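# Move the blanking panel from bench into the shelving's empty bay

## Task

Take the blanking panel off the work bench and set it so all of it sits within the empty bay of the parts shelving. Then open the gripper and back the robot away. It only counts if the panel stays there without the robot supporting it, and the robot must not tip over or be left leaning.

## Robot and tools

ROBOT. A Hello Robot Stretch 3 with a single arm: a two-wheel base (0.33 m long, 0.34 m wide), a lift sliding on a mast, and a telescoping arm that reaches out to the robot's RIGHT side, ending in a wrist (yaw, pitch, roll) and a gripper. The base cannot slide sideways, so to move the gripper forward or back you drive the base. Spins happen about the point midway between the drive wheels, 0.05 m behind the front edge. With the arm pulled in and the wrist folded, a spin sweeps a 0.28 m radius; an unfolded level wrist reaches past that. Cameras: head_camera and nav_camera are on the head (aimed by head_pan_rad and head_tilt_rad); wrist_camera rides on the gripper.

FRAMES. Base frame: origin on the floor between the drive wheels, x forward, y left, z up. hand_pose is reported in it, at the point where the closed fingertips meet; with all wrist joints at zero its x axis points up, y back along the arm toward the mast, z toward the robot's rear. Odometry frame is the base frame where the scene began; heading is positive to the left, -3.142 to 3.142.

execute_actions(actions): a list of actions run in order (an empty list just reports state and images). Each action is {"robot": ..., "steps": n, "until": ...}; steps is 1 to 450 at 30 per second (default 1); {"steps": n} alone only waits. "robot" holds one command, a list of up to 8 commands run one after another (which may include {"pause_s": s}, s at most 15), or {"stop": true}, which brakes everything and clears the queue. A command may contain:
- "base": exactly one of {"translate_m": d} (metres, an offset from where the base is when this command starts, positive forward, |d| at most 1) or {"rotate_rad": d} (radians, an offset, positive counter-clockwise seen from above, |d| at most 3.2).
- "joints": absolute target values by name; unnamed joints keep their current target. lift_m 0 to 1.1 (arm height); arm_m 0 to 0.52 (extension); wrist_yaw_rad -1.345 to 4.42 (0 along the arm, positive swings toward the front, 3.0 folded over the base); wrist_pitch_rad -1.57 to 0.451 (0 level, negative tips fingers down); wrist_roll_rad -2.911 to 2.911 (0 fingers side by side); gripper_m -0.089 to 0.179 (wider when larger; the real fingertip gap is 0.007 smaller near closed, 0.025 smaller wide open, zero below 0.007); head_pan_rad -3.953 to 1.73 (0 ahead, positive left, -1.57 along the arm); head_tilt_rad -1.53 to 0.419 (negative looks down).
- "contact_limits": {"arm_m": e}, effort percent 1 to 100 at which that arm motion halts; lower is gentler, too low halts immediately. It lasts until arm_m's next command.
A new command overrides immediately: named joints retarget, and any older queue is discarded. "until" ends an action early: {"robot": {"status": "ended"}} waits until nothing is moving and no queue runs; or compare fields, e.g. {"lift_m": [">", 0.3], "base_status": ["!=", "moving"]}, using readings, *_goal, *_status, base_status, translate_m, rotate_rad, refusals, queue, queue_left. {"any": {"status": "ended"}} fires when any motion ends. An invalid call or out-of-range number rejects the whole call.

zoom_image(camera, region): enlarged view of the latest image; camera is head_camera, nav_camera or wrist_camera; region [x0, y0, x1, y1] in pixels from the top-left, up to 504 by 504.

finished_scene(scene): give the current scene's number; ends the scene permanently and reports success. Only call once all motion has stopped and the panel rests on its own.

RESULT LINES. base_status shows progress, e.g. moving (translate_m +0.12 of +0.30), counted from wheel turns. joint_goals, joint_status, measured_speeds (units per second). Status words: moving, done (within tolerance), off_target (stopped short, may still push), contact_stop (lift or arm hit something and went slack until re-commanded), time_out, stopped, not_commanded, torque_fault (a wrist servo off for about 10 s; limp, goals refused). "robot: refusals= queue= queue_left="; queue is idle, running, done, dropped or stopped. Lines starting refused:, dropped:, replaced: explain problems (actions and commands counted from 0). robot.on_its_own appears when the robot has altered a goal, a joint is slack or off, a motor strains at rest, or base_tilt has shifted 3 degrees or more (7.5 while driving). base_odometry counts wheel turns (slip counts); turned_by_wheels and turned_by_imu give turning since the last result; base_tilt in degrees (forward/right positive, a few degrees of fixed bias). motor_effort in percent, with the peak in brackets; readings are biased and noisy. lidar_m: 12 distances for 30 degree sectors, first straight ahead going counter-clockwise (4th left, 7th behind, 10th right), one plane 0.17 m up, 0.15 to 12 m, "-" for nothing; it misses tabletops, clear items and thin legs. wrist_depth_mm and head_depth_mm: 7 by 7 grids of median depth in mm (head image is sent sideways).

SPEED. Full speed (0.30 m/s, 1.9 rad/s) only when stowed: lift_m under 0.30, arm_m under 0.03, wrist_yaw_rad over 2.54; otherwise 0.10 m/s and 0.63 rad/s. The simulation keeps running while you think.

GRIPPING. Close to a gripper_m below the object's width; lower squeezes harder but the stall guard may then weaken grip. Release by opening at least 0.02 above the touching value. Neither the reading nor done proves a hold; check images.

CAUTIONS. Fold or unfold the wrist only with lift_m 0.32 to 0.95, wrist_pitch_rad -0.4, roll near 0; once folded the lift may go down to 0.25. With wrist_yaw_rad below -0.4 keep pitch at -0.5 or lower. Pushing into something rigid with the gripper above about 0.45 m can tip the robot, and a repeat push after a contact_stop is riskier; driving while holding or pressing on a fixed object, or snagging furniture (especially reversing), can also tip it. If it leans, reverse the last move in small steps, pull the gripper free, and lower lift_m to about 0.2 if still tipped. Avoid drops, slips, slams, hard hits and long wrist strain. A loose object may get nudged briefly now and then.

Each tool is called after "Request:" in YAML: its name, and indented under it one key for each argument.

## Session

Request:
execute_actions:
  actions: []

Scene clock: 0.00 s.
robot.base_odometry: x=+0.000 y=+0.000 heading=+0.000 (m, m, rad; robot's odometry frame)
robot.turned_by_wheels: +0.000 (rad since the last result)
robot.turned_by_imu: +0.000 (rad since the last result)
robot.base_tilt: forward=-0.3 right=-0.5 (deg)
robot.lidar_m: 2.22 1.24 1.14 2.39 2.21 1.41 2.18 1.51 1.39 1.40 1.33 2.59
robot.head_depth_mm: 1629 2392 2396 2396 2397 2403 2053 / 1627 2484 2520 2497 2505 2542 2067 / 1693 2635 2592 2540 2491 2521 2094 / 1685 2711 2753 2806 2757 2614 2113 / 1769 2783 2901 2854 2890 2785 2119 / 1825 2807 3110 3162 3114 2945 2129 / 1832 2773 3106 3112 3136 3011 2153
robot.base_status: not_commanded
robot.joint_positions: lift_m=+0.366 arm_m=+0.003 wrist_yaw_rad=+3.010 wrist_pitch_rad=-0.502 wrist_roll_rad=+0.008 gripper_m=+0.037 head_pan_rad=-0.002 head_tilt_rad=+0.011
robot.joint_goals: lift_m=+0.366 arm_m=+0.003 wrist_yaw_rad=+3.010 wrist_pitch_rad=-0.502 wrist_roll_rad=+0.008 gripper_m=+0.037 head_pan_rad=-0.002 head_tilt_rad=+0.011
robot.joint_status: lift_m=not_commanded arm_m=not_commanded wrist_yaw_rad=not_commanded wrist_pitch_rad=not_commanded wrist_roll_rad=not_commanded gripper_m=not_commanded head_pan_rad=not_commanded head_tilt_rad=not_commanded
robot.measured_speeds: translate_m=+0.000 rotate_rad=+0.000 lift_m=+0.000 arm_m=+0.000 wrist_yaw_rad=+0.000 wrist_pitch_rad=+0.000 wrist_roll_rad=+0.000 head_pan_rad=+0.000 head_tilt_rad=+0.000
robot: refusals=0 queue=idle queue_left=0
robot.motor_effort: left_wheel=+0 right_wheel=+0 lift_m=+21 arm_m=+0 wrist_yaw_rad=+0 wrist_pitch_rad=+7 wrist_roll_rad=+0 gripper_m=-1 head_pan_rad=+0 head_tilt_rad=+1 (%)
robot.hand_pose: x=+0.0068 y=+0.0634 z=+0.3603 quat_wxyz=(+0.221, +0.697, +0.129, +0.669) (m; robot's base frame)
robot.wrist_depth_mm: - - - - - 953 920 / - - - - - - - / 962 918 963 - - - - / 763 753 764 786 754 816 808 / 637 648 - 661 660 660 664 / 544 546 - 550 576 569 575 / 482 501 - - 501 487 499
pictures: head_camera (sideways: a quarter turn clockwise sets it upright), nav_camera (sideways: a quarter turn counterclockwise sets it upright), wrist_camera
Images, in order (width x height): head_camera 896x504, nav_camera 672x504, wrist_camera 644x364.

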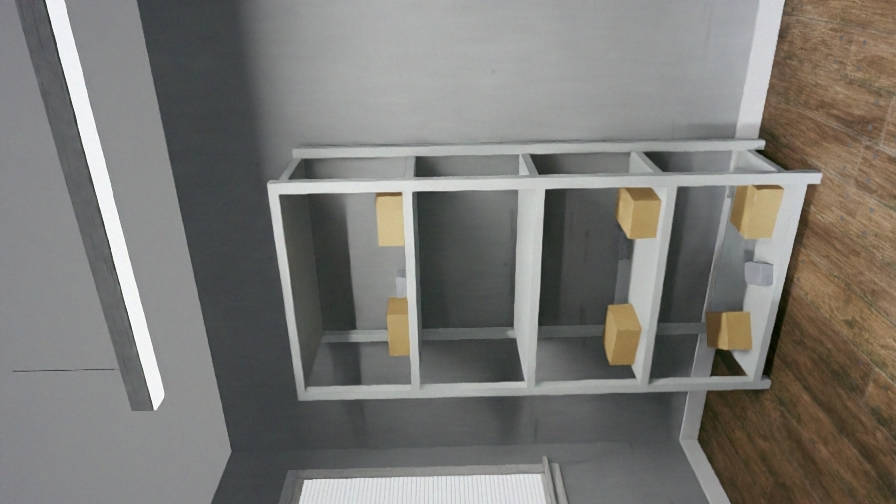

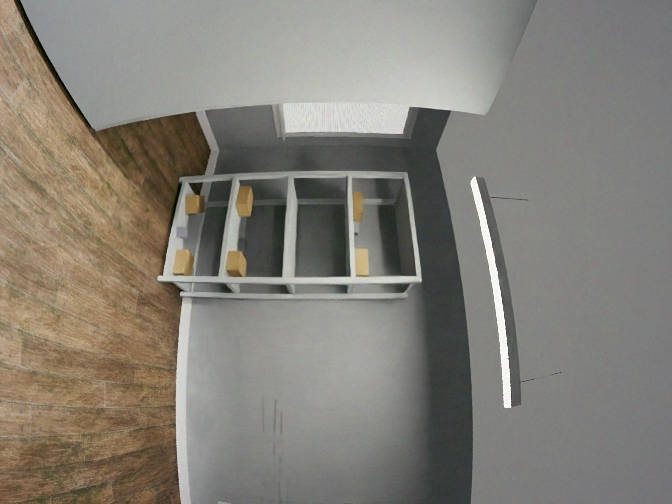

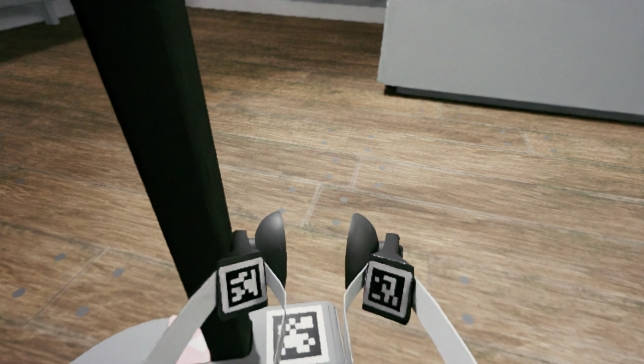

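Request:
execute_actions:
  actions:
    - {"robot": {"joints": {"head_pan_rad": -1.2, "head_tilt_rad": -0.4}}, "steps": 200, "until": {"robot": {"status": "ended"}}}

Request:
execute_actions:
  actions:
    - {"robot": {"joints": {"head_pan_rad": -2.4, "head_tilt_rad": -0.4}}, "steps": 200, "until": {"robot": {"status": "ended"}}}

Request:
execute_actions:
  actions:
    - {"robot": {"joints": {"head_pan_rad": -3.6, "head_tilt_rad": -0.4}}, "steps": 200, "until": {"robot": {"status": "ended"}}}

Scene clock: 6.53 s.
robot.base_odometry: x=+0.000 y=+0.000 heading=+0.000 (m, m, rad; robot's odometry frame)
robot.turned_by_wheels: +0.000 (rad since the last result)
robot.turned_by_imu: +0.001 (rad since the last result)
robot.base_tilt: forward=-0.3 right=-0.5 (deg)
robot.lidar_m: 2.22 1.24 1.14 2.38 2.20 1.41 2.18 1.51 1.39 1.40 1.34 2.59
robot.head_depth_mm: 1299 1383 1472 1577 1692 1640 1327 / 1401 1499 1617 1715 1852 1656 1335 / 1541 1660 1781 1773 1760 1656 1338 / 1693 1823 2016 1846 1885 1666 1346 / 1897 2044 2270 2418 2122 1683 1354 / 2107 2376 2632 2847 2228 1683 1351 / 2354 2479 2639 2768 2233 1674 1365
robot.base_status: not_commanded
robot.joint_positions: lift_m=+0.366 arm_m=+0.003 wrist_yaw_rad=+3.010 wrist_pitch_rad=-0.502 wrist_roll_rad=+0.008 gripper_m=+0.037 head_pan_rad=-1.193 head_tilt_rad=-0.394
robot.joint_goals: lift_m=+0.366 arm_m=+0.003 wrist_yaw_rad=+3.010 wrist_pitch_rad=-0.502 wrist_roll_rad=+0.008 gripper_m=+0.037 head_pan_rad=-1.200 head_tilt_rad=-0.400
robot.joint_status: lift_m=not_commanded arm_m=not_commanded wrist_yaw_rad=not_commanded wrist_pitch_rad=not_commanded wrist_roll_rad=not_commanded gripper_m=not_commanded head_pan_rad=done head_tilt_rad=done
robot.measured_speeds: translate_m=+0.000 rotate_rad=+0.000 lift_m=+0.000 arm_m=+0.000 wrist_yaw_rad=+0.000 wrist_pitch_rad=+0.000 wrist_roll_rad=+0.000 head_pan_rad=+0.000 head_tilt_rad=+0.000
robot: refusals=0 queue=done queue_left=0
robot.motor_effort: left_wheel=+1(1) right_wheel=-1(1) lift_m=+21(21) arm_m=-1(0) wrist_yaw_rad=+0(0) wrist_pitch_rad=+7(7) wrist_roll_rad=+0(0) gripper_m=-1(0) head_pan_rad=-3(33) head_tilt_rad=-2(19) (%)
robot.hand_pose: x=+0.0068 y=+0.0634 z=+0.3603 quat_wxyz=(+0.221, +0.697, +0.129, +0.669) (m; robot's base frame)
robot.wrist_depth_mm: - - - - - 947 925 / - - - - - - - / 970 921 960 - - - - / 747 727 760 792 801 790 812 / 630 641 - 654 661 660 651 / 556 548 - 561 578 556 580 / 473 509 - - 492 503 500
pictures: head_camera (sideways: a quarter turn clockwise sets it upright), nav_camera (sideways: a quarter turn counterclockwise sets it upright), wrist_camera
Images, in order (width x height): head_camera 896x504, nav_camera 672x504, wrist_camera 644x364.

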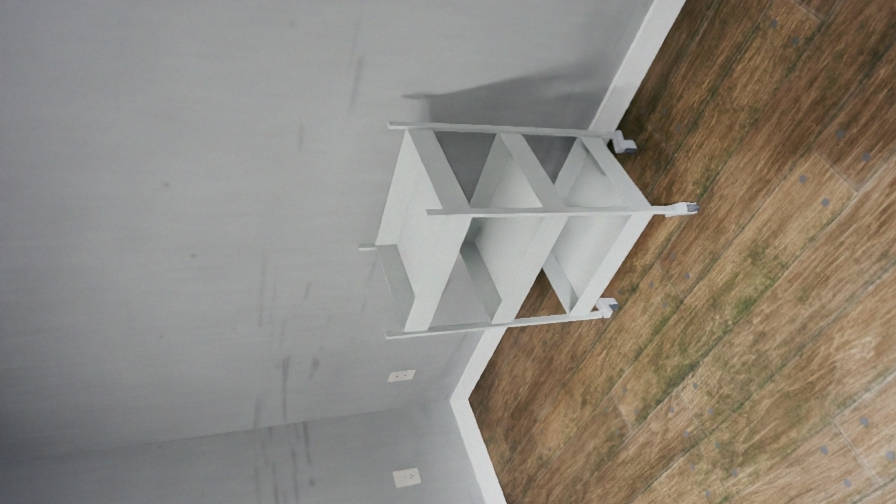

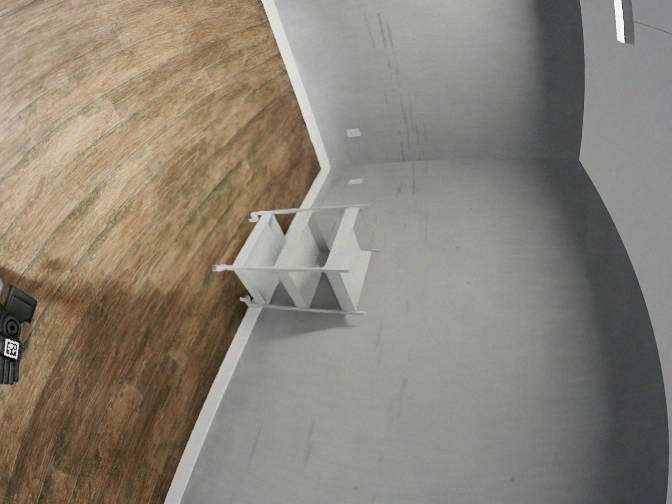

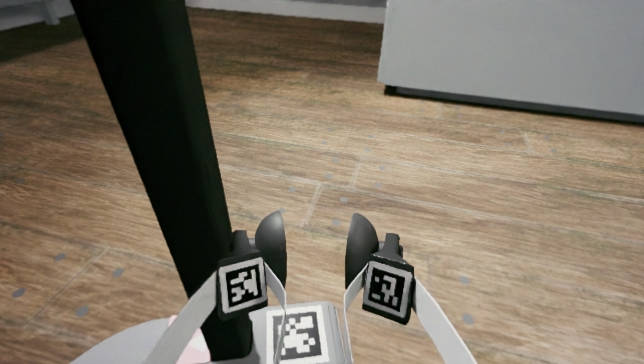

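Scene clock: 7.73 s.
robot.base_odometry: x=+0.000 y=+0.000 heading=+0.000 (m, m, rad; robot's odometry frame)
robot.turned_by_wheels: +0.000 (rad since the last result)
robot.turned_by_imu: +0.000 (rad since the last result)
robot.base_tilt: forward=-0.4 right=-0.6 (deg)
robot.lidar_m: 2.22 1.24 1.14 2.39 2.21 1.41 2.18 1.51 1.39 1.40 1.34 2.58
robot.head_depth_mm: 1408 1522 1653 1818 1973 1644 1325 / 1349 1456 1580 1735 1898 1659 1327 / 1309 1415 1532 1655 1807 1659 1345 / 1252 1348 1456 1578 1730 1676 1352 / 1211 1296 1379 1506 1616 1692 1354 / 1160 1244 1334 1436 1553 1624 1366 / 1126 1200 1277 1380 1473 1586 1369
robot.base_status: not_commanded
robot.joint_positions: lift_m=+0.366 arm_m=+0.003 wrist_yaw_rad=+3.010 wrist_pitch_rad=-0.502 wrist_roll_rad=+0.008 gripper_m=+0.037 head_pan_rad=-2.393 head_tilt_rad=-0.395
robot.joint_goals: lift_m=+0.366 arm_m=+0.003 wrist_yaw_rad=+3.010 wrist_pitch_rad=-0.502 wrist_roll_rad=+0.008 gripper_m=+0.037 head_pan_rad=-2.400 head_tilt_rad=-0.400
robot.joint_status: lift_m=not_commanded arm_m=not_commanded wrist_yaw_rad=not_commanded wrist_pitch_rad=not_commanded wrist_roll_rad=not_commanded gripper_m=not_commanded head_pan_rad=done head_tilt_rad=done
robot.measured_speeds: translate_m=+0.000 rotate_rad=+0.000 lift_m=+0.000 arm_m=+0.000 wrist_yaw_rad=+0.000 wrist_pitch_rad=+0.000 wrist_roll_rad=+0.000 head_pan_rad=+0.000 head_tilt_rad=+0.000
robot: refusals=0 queue=done queue_left=0
robot.motor_effort: left_wheel=+1(0) right_wheel=-1(0) lift_m=+21(20) arm_m=+0(0) wrist_yaw_rad=+0(1) wrist_pitch_rad=+7(7) wrist_roll_rad=+0(0) gripper_m=-1(1) head_pan_rad=-3(32) head_tilt_rad=-2(1) (%)
robot.hand_pose: x=+0.0068 y=+0.0634 z=+0.3603 quat_wxyz=(+0.221, +0.697, +0.129, +0.669) (m; robot's base frame)
robot.wrist_depth_mm: - - - - - 920 929 / - - - - - - - / 969 932 969 - - - - / 765 752 779 794 792 792 807 / 635 638 - 671 678 675 671 / 541 551 - 569 561 569 568 / 485 500 - - 488 498 493
pictures: head_camera (sideways: a quarter turn clockwise sets it upright), nav_camera (sideways: a quarter turn counterclockwise sets it upright), wrist_camera
Images, in order (width x height): head_camera 896x504, nav_camera 672x504, wrist_camera 644x364.

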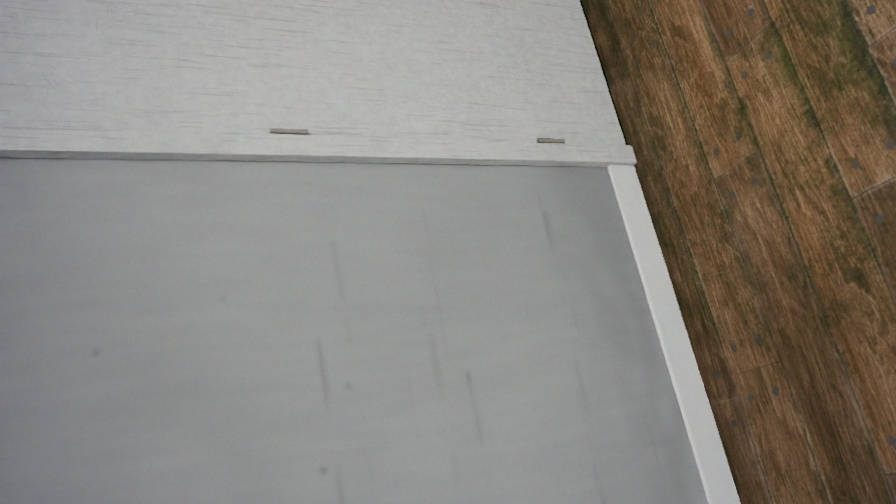

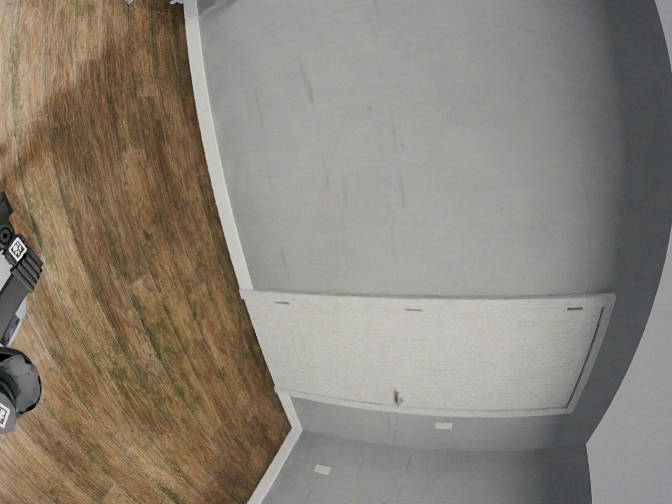

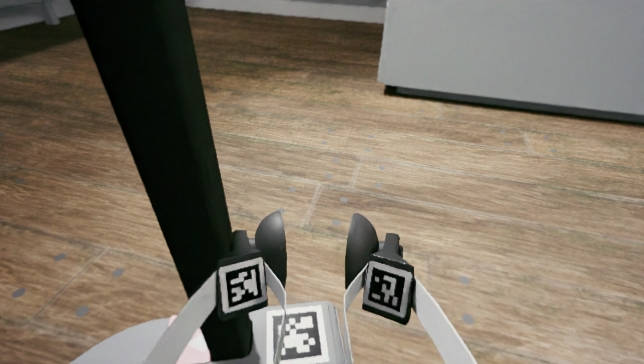

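Scene clock: 8.93 s.
robot.base_odometry: x=+0.000 y=+0.000 heading=+0.000 (m, m, rad; robot's odometry frame)
robot.turned_by_wheels: +0.000 (rad since the last result)
robot.turned_by_imu: +0.000 (rad since the last result)
robot.base_tilt: forward=-0.4 right=-0.5 (deg)
robot.lidar_m: 2.22 1.23 1.14 2.39 2.21 1.41 2.18 1.51 1.39 1.40 1.34 2.59
robot.head_depth_mm: 1839 1965 1641 2257 2161 1635 1327 / 1821 1974 1694 2265 2176 1648 1333 / 1826 1947 1727 2259 2095 1650 1337 / 1821 1954 2100 2299 2191 1672 1350 / 1816 1957 2122 2279 2211 1677 1352 / 1847 1955 2103 2305 2238 1709 1370 / 1811 1963 2115 2295 2236 1693 1369
robot.base_status: not_commanded
robot.joint_positions: lift_m=+0.366 arm_m=+0.003 wrist_yaw_rad=+3.010 wrist_pitch_rad=-0.502 wrist_roll_rad=+0.008 gripper_m=+0.037 head_pan_rad=-3.593 head_tilt_rad=-0.395
robot.joint_goals: lift_m=+0.366 arm_m=+0.003 wrist_yaw_rad=+3.010 wrist_pitch_rad=-0.502 wrist_roll_rad=+0.008 gripper_m=+0.037 head_pan_rad=-3.600 head_tilt_rad=-0.400
robot.joint_status: lift_m=not_commanded arm_m=not_commanded wrist_yaw_rad=not_commanded wrist_pitch_rad=not_commanded wrist_roll_rad=not_commanded gripper_m=not_commanded head_pan_rad=done head_tilt_rad=done
robot.measured_speeds: translate_m=+0.000 rotate_rad=+0.000 lift_m=+0.000 arm_m=+0.000 wrist_yaw_rad=+0.000 wrist_pitch_rad=+0.000 wrist_roll_rad=+0.000 head_pan_rad=+0.000 head_tilt_rad=+0.000
robot: refusals=0 queue=done queue_left=0
robot.motor_effort: left_wheel=+1(1) right_wheel=-1(0) lift_m=+21(20) arm_m=+0(1) wrist_yaw_rad=+0(0) wrist_pitch_rad=+7(7) wrist_roll_rad=+0(0) gripper_m=-1(1) head_pan_rad=-4(33) head_tilt_rad=-2(1) (%)
robot.hand_pose: x=+0.0068 y=+0.0634 z=+0.3603 quat_wxyz=(+0.221, +0.697, +0.129, +0.669) (m; robot's base frame)
robot.wrist_depth_mm: - - - - - 966 914 / - - - - - - - / 939 906 954 - - - - / 746 769 803 769 789 798 825 / 654 645 - 647 659 679 646 / 534 541 - 538 571 572 578 / 474 508 - - 489 495 495
pictures: head_camera (sideways: a quarter turn clockwise sets it upright), nav_camera (sideways: a quarter turn counterclockwise sets it upright), wrist_camera
Images, in order (width x height): head_camera 896x504, nav_camera 672x504, wrist_camera 644x364.

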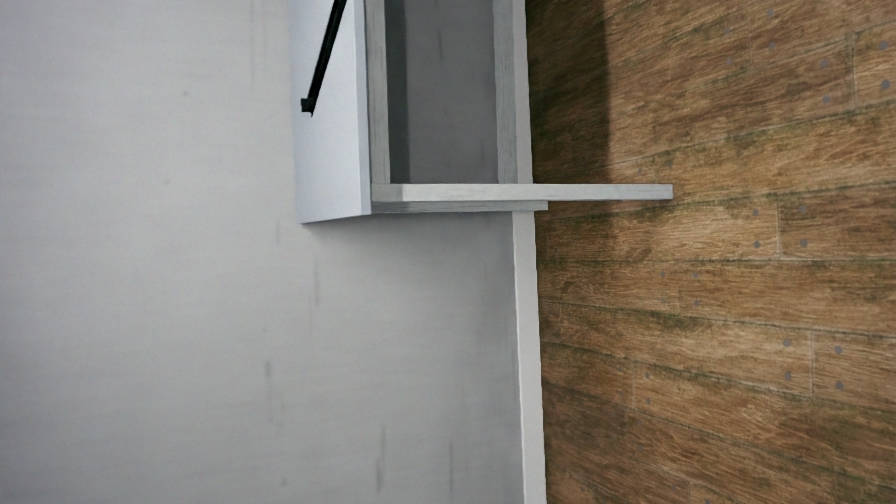

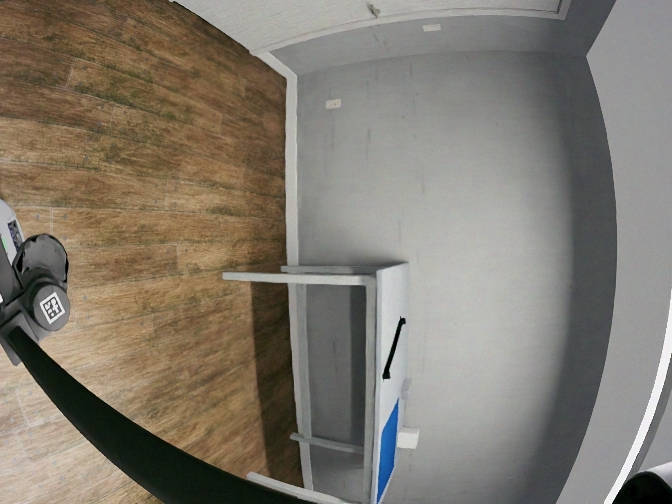

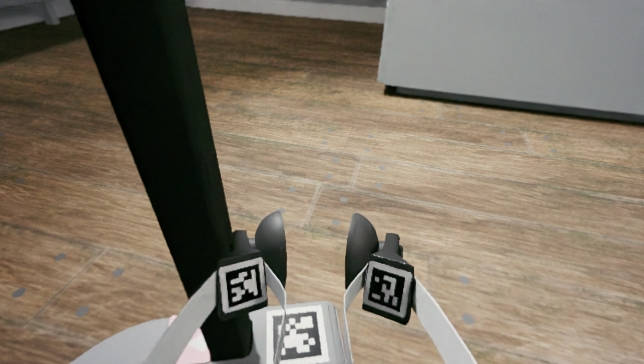

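Request:
execute_actions:
  actions:
    - {"robot": {"joints": {"head_pan_rad": 1.7, "head_tilt_rad": -0.3}}, "steps": 300, "until": {"robot": {"status": "ended"}}}

Scene clock: 15.47 s.
robot.base_odometry: x=+0.000 y=+0.000 heading=+0.000 (m, m, rad; robot's odometry frame)
robot.turned_by_wheels: +0.000 (rad since the last result)
robot.turned_by_imu: +0.001 (rad since the last result)
robot.base_tilt: forward=-0.4 right=-0.5 (deg)
robot.lidar_m: 2.21 1.24 1.14 2.39 2.20 1.41 2.18 1.51 1.38 1.40 1.34 2.58
robot.head_depth_mm: 1991 2124 2242 2346 2408 1795 1415 / 2119 2244 2372 2520 2492 1805 1418 / 2267 2350 2496 2651 2485 1814 1427 / 2366 2517 2700 2907 2501 1839 1434 / 2526 2696 2889 3057 2369 1845 1455 / 2628 2783 2867 2994 2546 1862 - / 2421 2571 - - - - -
robot.base_status: not_commanded
robot.joint_positions: lift_m=+0.366 arm_m=+0.003 wrist_yaw_rad=+3.010 wrist_pitch_rad=-0.502 wrist_roll_rad=+0.008 gripper_m=+0.037 head_pan_rad=+1.693 head_tilt_rad=-0.310
robot.joint_goals: lift_m=+0.366 arm_m=+0.003 wrist_yaw_rad=+3.010 wrist_pitch_rad=-0.502 wrist_roll_rad=+0.008 gripper_m=+0.037 head_pan_rad=+1.700 head_tilt_rad=-0.300
robot.joint_status: lift_m=not_commanded arm_m=not_commanded wrist_yaw_rad=not_commanded wrist_pitch_rad=not_commanded wrist_roll_rad=not_commanded gripper_m=not_commanded head_pan_rad=done head_tilt_rad=done
robot.measured_speeds: translate_m=+0.000 rotate_rad=+0.000 lift_m=+0.000 arm_m=+0.000 wrist_yaw_rad=+0.000 wrist_pitch_rad=+0.000 wrist_roll_rad=+0.000 head_pan_rad=+0.000 head_tilt_rad=+0.000
robot: refusals=0 queue=done queue_left=0
robot.motor_effort: left_wheel=+0(0) right_wheel=-1(0) lift_m=+21(20) arm_m=-1(1) wrist_yaw_rad=+0(0) wrist_pitch_rad=+7(7) wrist_roll_rad=+0(0) gripper_m=-1(1) head_pan_rad=+3(32) head_tilt_rad=+4(12) (%)
robot.hand_pose: x=+0.0068 y=+0.0634 z=+0.3603 quat_wxyz=(+0.221, +0.697, +0.129, +0.669) (m; robot's base frame)
robot.wrist_depth_mm: - - - - - 989 956 / - - - - - - - / 931 948 955 - - - - / 762 751 765 797 779 803 799 / 620 630 - 633 651 660 672 / 547 552 - 559 566 556 569 / 482 509 - - 493 499 501
pictures: head_camera (sideways: a quarter turn clockwise sets it upright), nav_camera (sideways: a quarter turn counterclockwise sets it upright), wrist_camera
Images, in order (width x height): head_camera 896x504, nav_camera 672x504, wrist_camera 644x364.

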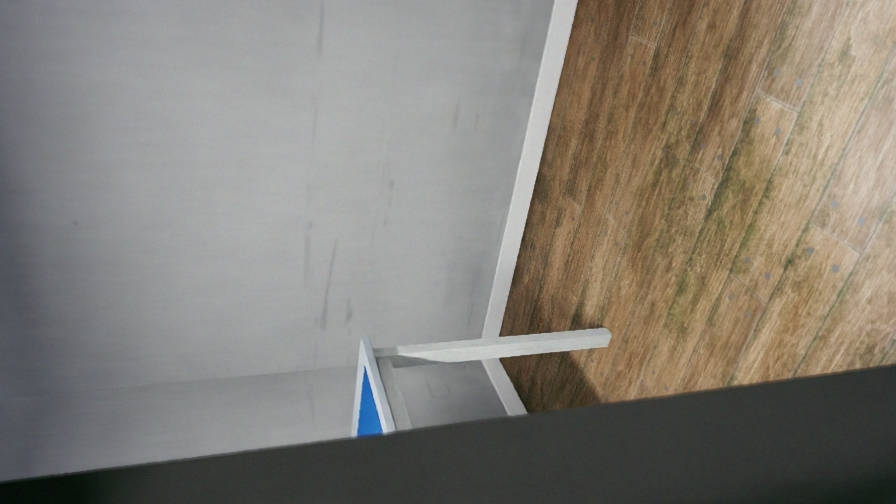

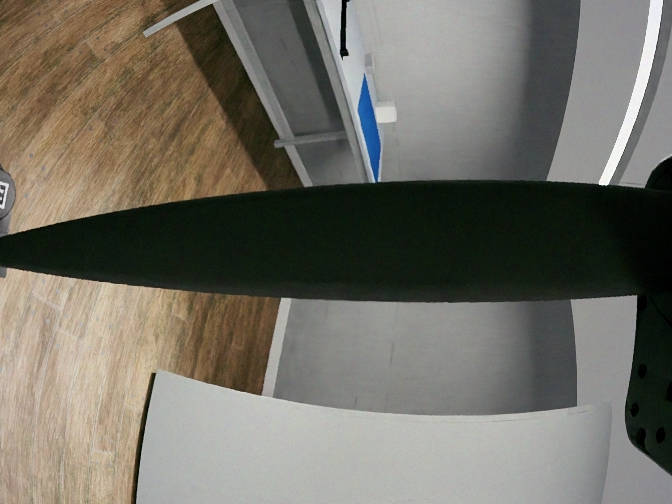

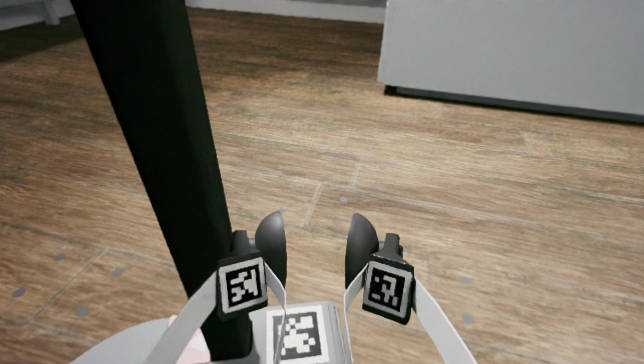

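Request:
execute_actions:
  actions:
    - {"robot": [{"joints": {"lift_m": 0.28, "head_pan_rad": 0.3, "head_tilt_rad": -0.35}}, {"base": {"rotate_rad": 2.14}}], "steps": 400, "until": {"robot": {"status": "ended"}}}

Scene clock: 32.43 s.
robot.base_odometry: x=+0.000 y=+0.000 heading=+2.140 (m, m, rad; robot's odometry frame)
robot.turned_by_wheels: +2.140 (rad since the last result)
robot.turned_by_imu: +2.154 (rad since the last result)
robot.base_tilt: forward=-0.4 right=-0.6 (deg)
robot.lidar_m: 2.07 1.41 2.15 1.48 1.39 1.41 1.34 2.58 2.22 1.23 1.14 2.40
robot.head_depth_mm: 2070 2229 2078 2539 2291 1718 1376 / 1975 2142 2134 2507 2320 1729 1384 / 1938 2080 2158 2377 2323 1734 1382 / 1886 2036 2081 2317 2327 1755 1400 / 1860 1970 2015 2223 2248 1706 1403 / 1793 1899 2012 2154 2289 1773 1416 / 1752 1847 1984 2122 2229 1788 1411
robot.base_status: done (rotate_rad +2.1399 of +2.1400)
robot.joint_positions: lift_m=+0.281 arm_m=+0.003 wrist_yaw_rad=+3.010 wrist_pitch_rad=-0.502 wrist_roll_rad=+0.008 gripper_m=+0.037 head_pan_rad=+0.307 head_tilt_rad=-0.346
robot.joint_goals: lift_m=+0.280 arm_m=+0.003 wrist_yaw_rad=+3.010 wrist_pitch_rad=-0.502 wrist_roll_rad=+0.008 gripper_m=+0.037 head_pan_rad=+0.300 head_tilt_rad=-0.350
robot.joint_status: lift_m=done arm_m=not_commanded wrist_yaw_rad=not_commanded wrist_pitch_rad=not_commanded wrist_roll_rad=not_commanded gripper_m=not_commanded head_pan_rad=done head_tilt_rad=done
robot.measured_speeds: translate_m=+0.000 rotate_rad=+0.000 lift_m=+0.000 arm_m=+0.000 wrist_yaw_rad=+0.000 wrist_pitch_rad=+0.000 wrist_roll_rad=+0.000 head_pan_rad=+0.000 head_tilt_rad=+0.000
robot: refusals=0 queue=done queue_left=0
robot.motor_effort: left_wheel=-2(10) right_wheel=+2(8) lift_m=+9(22) arm_m=-1(0) wrist_yaw_rad=+0(1) wrist_pitch_rad=+7(7) wrist_roll_rad=+0(0) gripper_m=-1(1) head_pan_rad=-3(32) head_tilt_rad=-1(6) (%)
robot.hand_pose: x=+0.0068 y=+0.0633 z=+0.2751 quat_wxyz=(+0.221, +0.697, +0.129, +0.669) (m; robot's base frame)
robot.wrist_depth_mm: - - - - - - - / - - - - - - - / 754 756 780 811 834 838 858 / 621 619 642 653 657 671 676 / 523 523 - 561 548 545 551 / 468 - - - 477 467 475 / - - - - 411 408 418
pictures: head_camera (sideways: a quarter turn clockwise sets it upright), nav_camera (sideways: a quarter turn counterclockwise sets it upright), wrist_camera
Images, in order (width x height): head_camera 896x504, nav_camera 672x504, wrist_camera 644x364.

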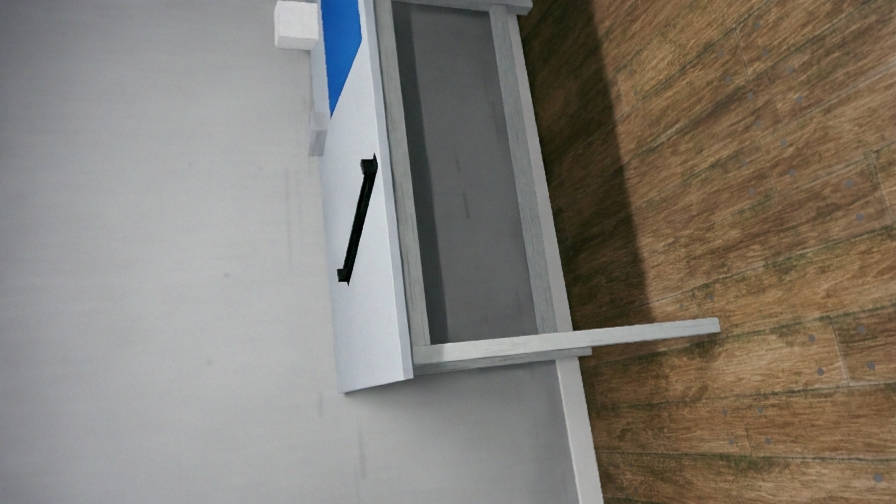

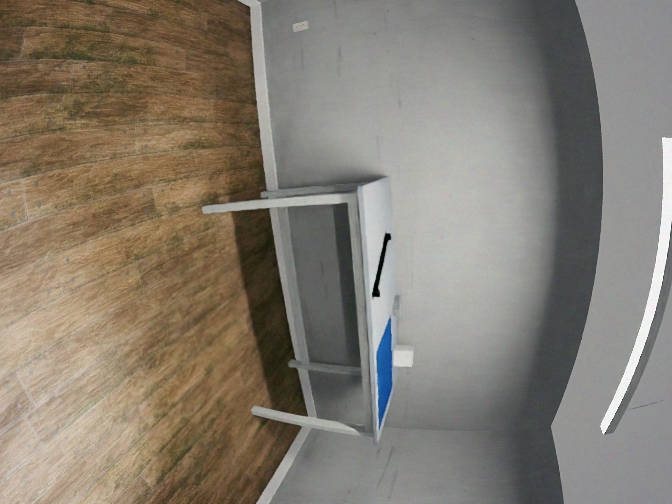

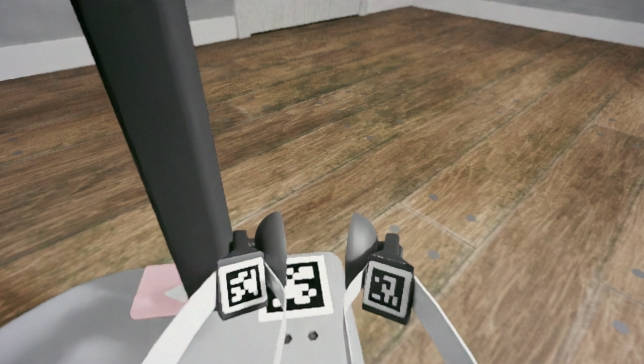

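Request:
zoom_image:
  camera: "head_camera"
  region: [290, 130, 450, 310]

Region (290, 130, 450, 310) of head_camera's 896x504 image, scaled by 2.800, with more detail than that image has.

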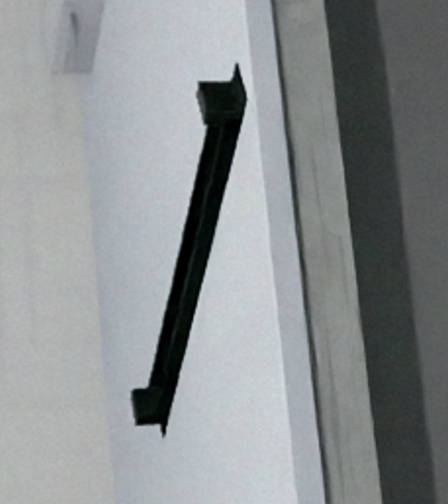

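Request:
execute_actions:
  actions:
    - {"robot": [{"base": {"translate_m": 1.0}, "joints": {"head_pan_rad": 0.5, "head_tilt_rad": -0.7}}], "steps": 400, "until": {"robot": {"status": "ended"}}}

Scene clock: 44.73 s.
robot.base_odometry: x=-0.539 y=+0.842 heading=+2.140 (m, m, rad; robot's odometry frame)
robot.turned_by_wheels: +0.000 (rad since the last result)
robot.turned_by_imu: +0.010 (rad since the last result)
robot.base_tilt: forward=-0.3 right=-0.5 (deg)
robot.lidar_m: 1.31 1.23 0.73 1.76 1.96 1.99 2.32 2.90 0.93 0.94 1.78 1.12
robot.head_depth_mm: 1161 1013 717 1646 1543 1311 1132 / 1152 1026 723 1708 1560 1318 1137 / 1139 1041 733 1624 1569 1323 1145 / 1124 1057 738 1622 1581 1330 1152 / 1119 1075 741 1642 1599 1347 1150 / 1111 1101 758 1605 1602 1351 1160 / 1103 1122 765 702 1630 1347 1165
robot.base_status: done (translate_m +1.0000 of +1.0000)
robot.joint_positions: lift_m=+0.281 arm_m=+0.003 wrist_yaw_rad=+3.010 wrist_pitch_rad=-0.502 wrist_roll_rad=+0.008 gripper_m=+0.037 head_pan_rad=+0.493 head_tilt_rad=-0.692
robot.joint_goals: lift_m=+0.280 arm_m=+0.003 wrist_yaw_rad=+3.010 wrist_pitch_rad=-0.502 wrist_roll_rad=+0.008 gripper_m=+0.037 head_pan_rad=+0.500 head_tilt_rad=-0.700
robot.joint_status: lift_m=done arm_m=not_commanded wrist_yaw_rad=not_commanded wrist_pitch_rad=not_commanded wrist_roll_rad=not_commanded gripper_m=not_commanded head_pan_rad=done head_tilt_rad=done
robot.measured_speeds: translate_m=+0.000 rotate_rad=+0.000 lift_m=+0.000 arm_m=+0.000 wrist_yaw_rad=+0.000 wrist_pitch_rad=+0.000 wrist_roll_rad=+0.000 head_pan_rad=+0.000 head_tilt_rad=+0.000
robot: refusals=0 queue=done queue_left=0
robot.motor_effort: left_wheel=-3(8) right_wheel=+2(7) lift_m=+9(9) arm_m=+0(0) wrist_yaw_rad=+0(0) wrist_pitch_rad=+7(7) wrist_roll_rad=+0(0) gripper_m=-1(1) head_pan_rad=+2(16) head_tilt_rad=-3(19) (%)
robot.hand_pose: x=+0.0068 y=+0.0633 z=+0.2751 quat_wxyz=(+0.221, +0.697, +0.129, +0.669) (m; robot's base frame)
robot.wrist_depth_mm: - - - - - - 950 / - - - - - - - / 783 766 794 801 814 832 879 / 626 626 644 640 663 675 665 / 516 527 - 543 554 543 558 / 459 - - - 470 471 477 / - - - - 402 411 417
pictures: head_camera (sideways: a quarter turn clockwise sets it upright), nav_camera (sideways: a quarter turn counterclockwise sets it upright), wrist_camera
Images, in order (width x height): head_camera 896x504, nav_camera 672x504, wrist_camera 644x364.

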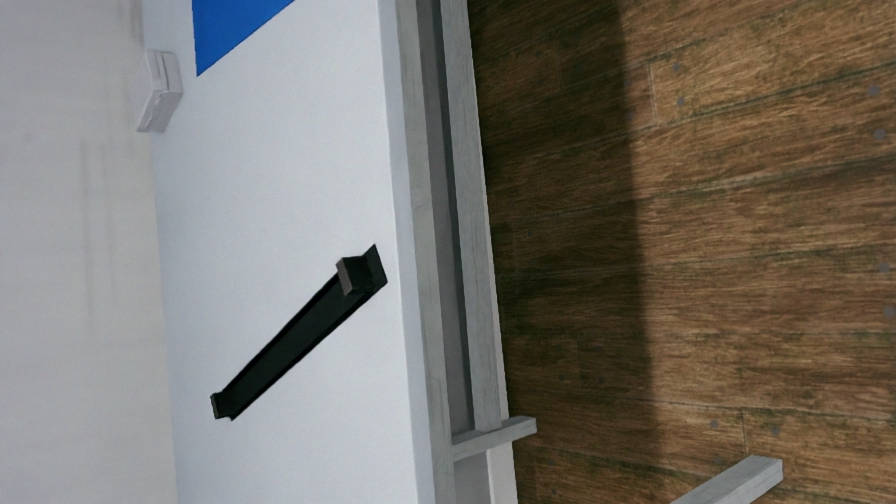

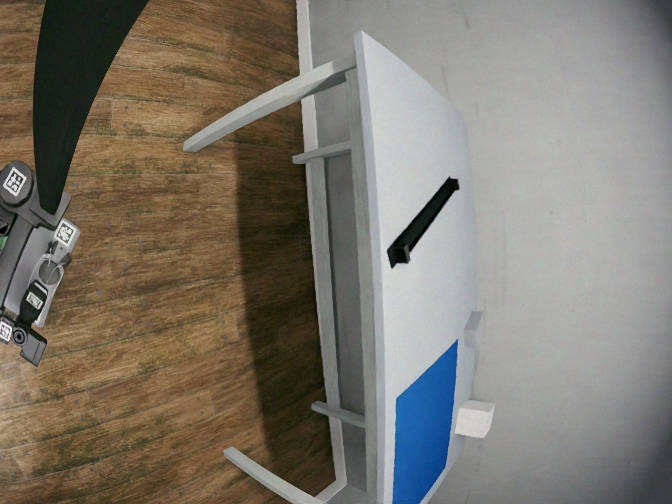

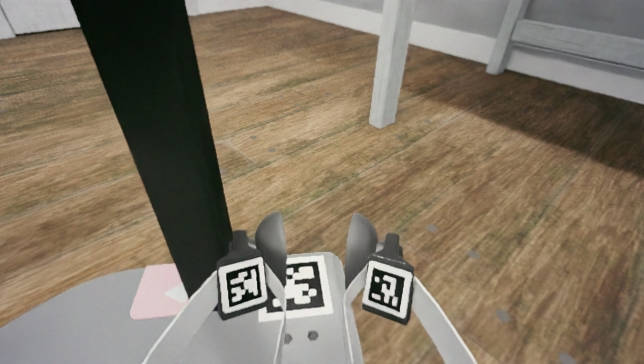

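Request:
zoom_image:
  camera: "head_camera"
  region: [190, 220, 430, 440]

Region (190, 220, 430, 440) of head_camera's 896x504 image, scaled by 2.100, with more detail than that image has; it fills the top 462 rows of this view, and the rest is white.

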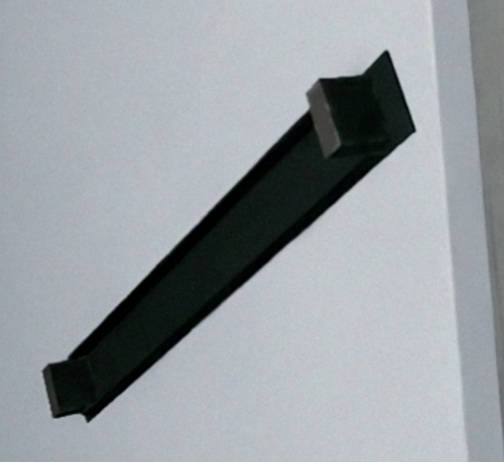

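Request:
execute_actions:
  actions:
    - {"robot": [{"base": {"translate_m": 0.28}}, {"base": {"rotate_rad": 2.17}, "joints": {"lift_m": 0.93, "wrist_pitch_rad": -0.4, "head_pan_rad": -1.57, "head_tilt_rad": -0.75}}], "steps": 450, "until": {"robot": {"status": "ended"}}}

Scene clock: 90.87 s.
robot.base_odometry: x=-0.690 y=+1.078 heading=-1.973 (m, m, rad; robot's odometry frame)
robot.turned_by_wheels: +2.170 (rad since the last result)
robot.turned_by_imu: +2.192 (rad since the last result)
robot.base_tilt: forward=-0.4 right=-0.5 (deg)
robot.lidar_m: 2.10 2.19 2.59 1.76 1.16 1.31 1.63 0.88 1.04 1.00 1.04 0.68
robot.head_depth_mm: 945 847 658 537 - - 1115 / 943 861 664 526 - - - / 944 917 672 532 473 - - / 946 929 677 535 - - 1139 / 946 945 686 540 482 1248 1136 / 951 955 692 541 1431 1313 1136 / 945 974 696 548 1448 1321 1149
robot.base_status: done (rotate_rad +2.1699 of +2.1700)
robot.joint_positions: lift_m=+0.929 arm_m=+0.003 wrist_yaw_rad=+3.010 wrist_pitch_rad=-0.424 wrist_roll_rad=+0.008 gripper_m=+0.037 head_pan_rad=-1.563 head_tilt_rad=-0.741
robot.joint_goals: lift_m=+0.930 arm_m=+0.003 wrist_yaw_rad=+3.010 wrist_pitch_rad=-0.400 wrist_roll_rad=+0.008 gripper_m=+0.037 head_pan_rad=-1.570 head_tilt_rad=-0.750
robot.joint_status: lift_m=done arm_m=not_commanded wrist_yaw_rad=not_commanded wrist_pitch_rad=done wrist_roll_rad=not_commanded gripper_m=not_commanded head_pan_rad=done head_tilt_rad=done
robot.measured_speeds: translate_m=+0.000 rotate_rad=+0.000 lift_m=+0.000 arm_m=+0.000 wrist_yaw_rad=+0.000 wrist_pitch_rad=+0.000 wrist_roll_rad=+0.000 head_pan_rad=+0.000 head_tilt_rad=+0.000
robot: refusals=0 queue=done queue_left=0
robot.motor_effort: left_wheel=-1(10) right_wheel=+1(7) lift_m=+31(31) arm_m=+0(1) wrist_yaw_rad=+0(1) wrist_pitch_rad=+12(11) wrist_roll_rad=+0(0) gripper_m=-1(0) head_pan_rad=-3(33) head_tilt_rad=-3(8) (%)
robot.hand_pose: x=+0.0081 y=+0.0738 z=+0.9407 quat_wxyz=(+0.195, +0.702, +0.102, +0.677) (m; robot's base frame)
robot.wrist_depth_mm: 811 - - - - - - / 834 - - - - - - / 916 - - - - - - / - - - - - - - / - - - - - - - / - - - - - - - / - - - - - - -
pictures: head_camera (sideways: a quarter turn clockwise sets it upright), nav_camera (sideways: a quarter turn counterclockwise sets it upright), wrist_camera
Images, in order (width x height): head_camera 896x504, nav_camera 672x504, wrist_camera 644x364.

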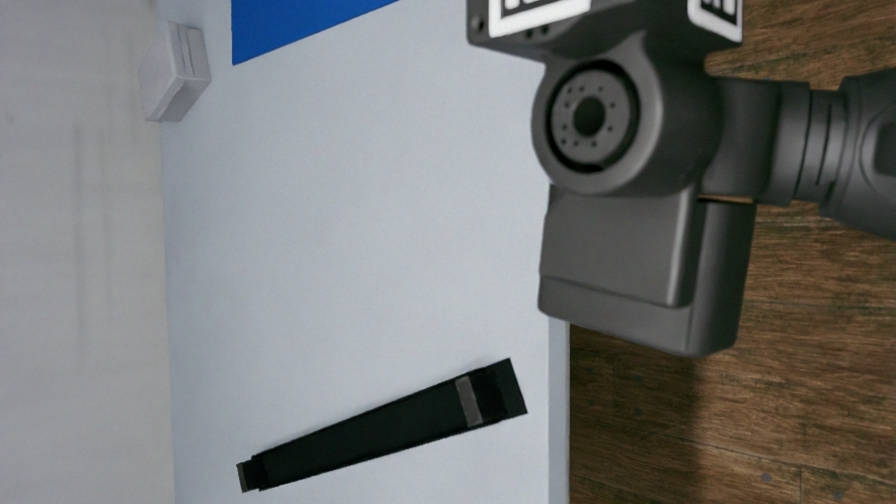

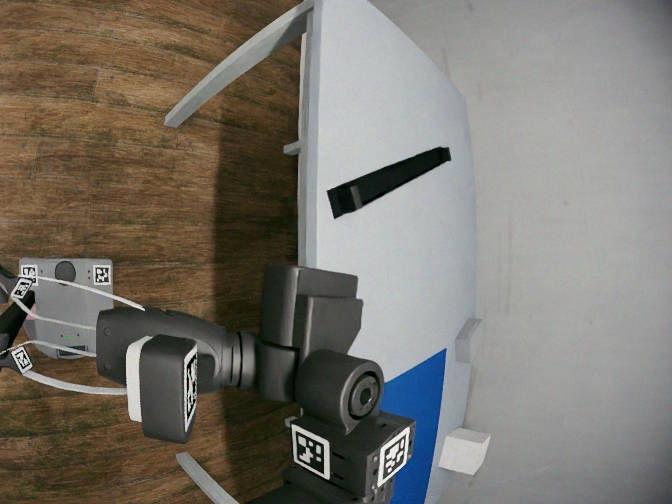

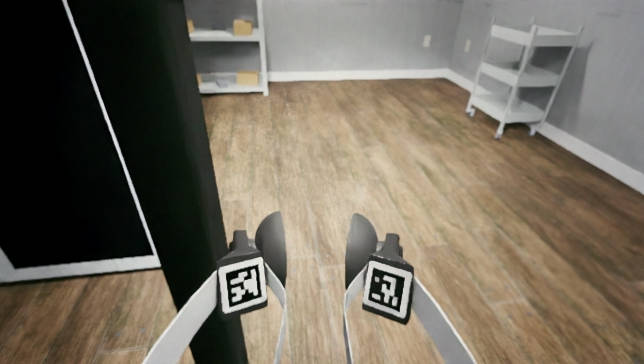

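Request:
execute_actions:
  actions:
    - {"robot": [{"base": {"translate_m": 0.2}, "joints": {"lift_m": 0.95, "wrist_yaw_rad": 1.5}}, {"joints": {"lift_m": 1.1, "gripper_m": 0.12}}, {"joints": {"wrist_yaw_rad": 0.0, "arm_m": 0.2}}], "steps": 450, "until": {"robot": {"status": "ended"}}}

Scene clock: 110.60 s.
robot.base_odometry: x=-0.768 y=+0.894 heading=-1.973 (m, m, rad; robot's odometry frame)
robot.turned_by_wheels: +0.000 (rad since the last result)
robot.turned_by_imu: +0.004 (rad since the last result)
robot.base_tilt: forward=-0.4 right=-0.5 (deg)
robot.lidar_m: 1.90 1.98 2.47 3.13 1.17 1.32 1.83 1.06 1.04 1.00 0.54 0.52
robot.head_depth_mm: 985 893 660 523 1397 1276 1112 / - 860 663 526 1396 1290 1119 / - 831 671 526 1416 1291 1123 / 945 886 675 535 1414 1297 1133 / 941 941 684 539 1433 1316 1140 / 942 954 693 544 1429 1316 1124 / 949 970 699 547 1437 1321 1099
robot.base_status: done (translate_m +0.2000 of +0.2000)
robot.joint_positions: lift_m=+1.099 arm_m=+0.200 wrist_yaw_rad=+0.002 wrist_pitch_rad=-0.423 wrist_roll_rad=+0.008 gripper_m=+0.120 head_pan_rad=-1.563 head_tilt_rad=-0.741
robot.joint_goals: lift_m=+1.100 arm_m=+0.200 wrist_yaw_rad=+0.000 wrist_pitch_rad=-0.400 wrist_roll_rad=+0.008 gripper_m=+0.120 head_pan_rad=-1.570 head_tilt_rad=-0.750
robot.joint_status: lift_m=done arm_m=done wrist_yaw_rad=done wrist_pitch_rad=done wrist_roll_rad=not_commanded gripper_m=done head_pan_rad=done head_tilt_rad=done
robot.measured_speeds: translate_m=+0.000 rotate_rad=+0.000 lift_m=+0.000 arm_m=+0.000 wrist_yaw_rad=+0.000 wrist_pitch_rad=+0.000 wrist_roll_rad=+0.000 head_pan_rad=+0.000 head_tilt_rad=+0.000
robot: refusals=0 queue=done queue_left=0
robot.motor_effort: left_wheel=-3(3) right_wheel=+2(6) lift_m=+31(31) arm_m=+4(6) wrist_yaw_rad=-1(3) wrist_pitch_rad=+11(12) wrist_roll_rad=+0(0) gripper_m=-1(81) head_pan_rad=-3(3) head_tilt_rad=-3(3) (%)
robot.hand_pose: x=-0.0211 y=-0.5683 z=+1.1108 quat_wxyz=(+0.689, +0.149, -0.694, -0.149) (m; robot's base frame)
robot.wrist_depth_mm: 598 593 581 616 623 613 615 / 657 654 649 652 651 669 684 / 705 689 684 705 707 707 709 / 576 563 553 571 575 563 563 / 446 475 439 455 460 469 466 / 370 - 380 384 391 405 393 / 325 319 326 334 336 324 344
pictures: head_camera (sideways: a quarter turn clockwise sets it upright), nav_camera (sideways: a quarter turn counterclockwise sets it upright), wrist_camera
Images, in order (width x height): head_camera 896x504, nav_camera 672x504, wrist_camera 644x364.

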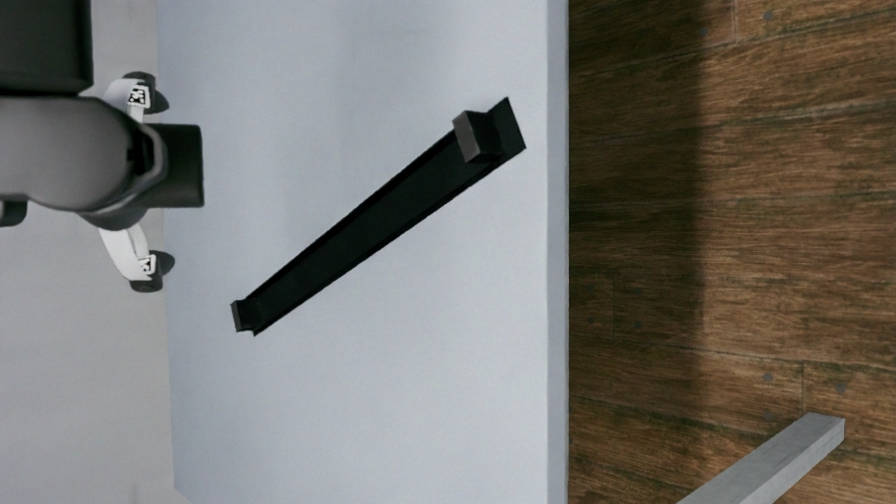

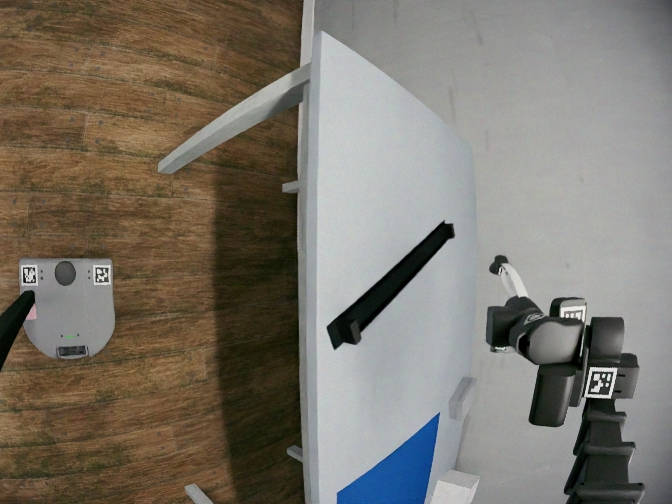

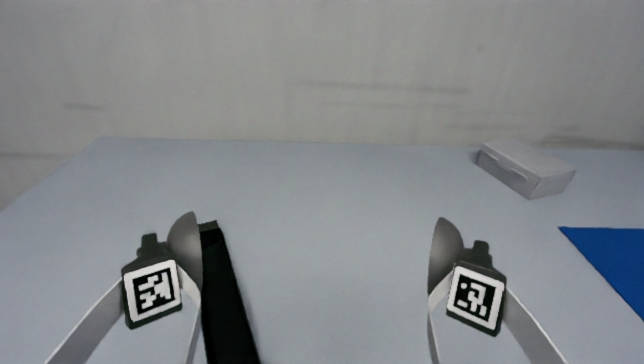

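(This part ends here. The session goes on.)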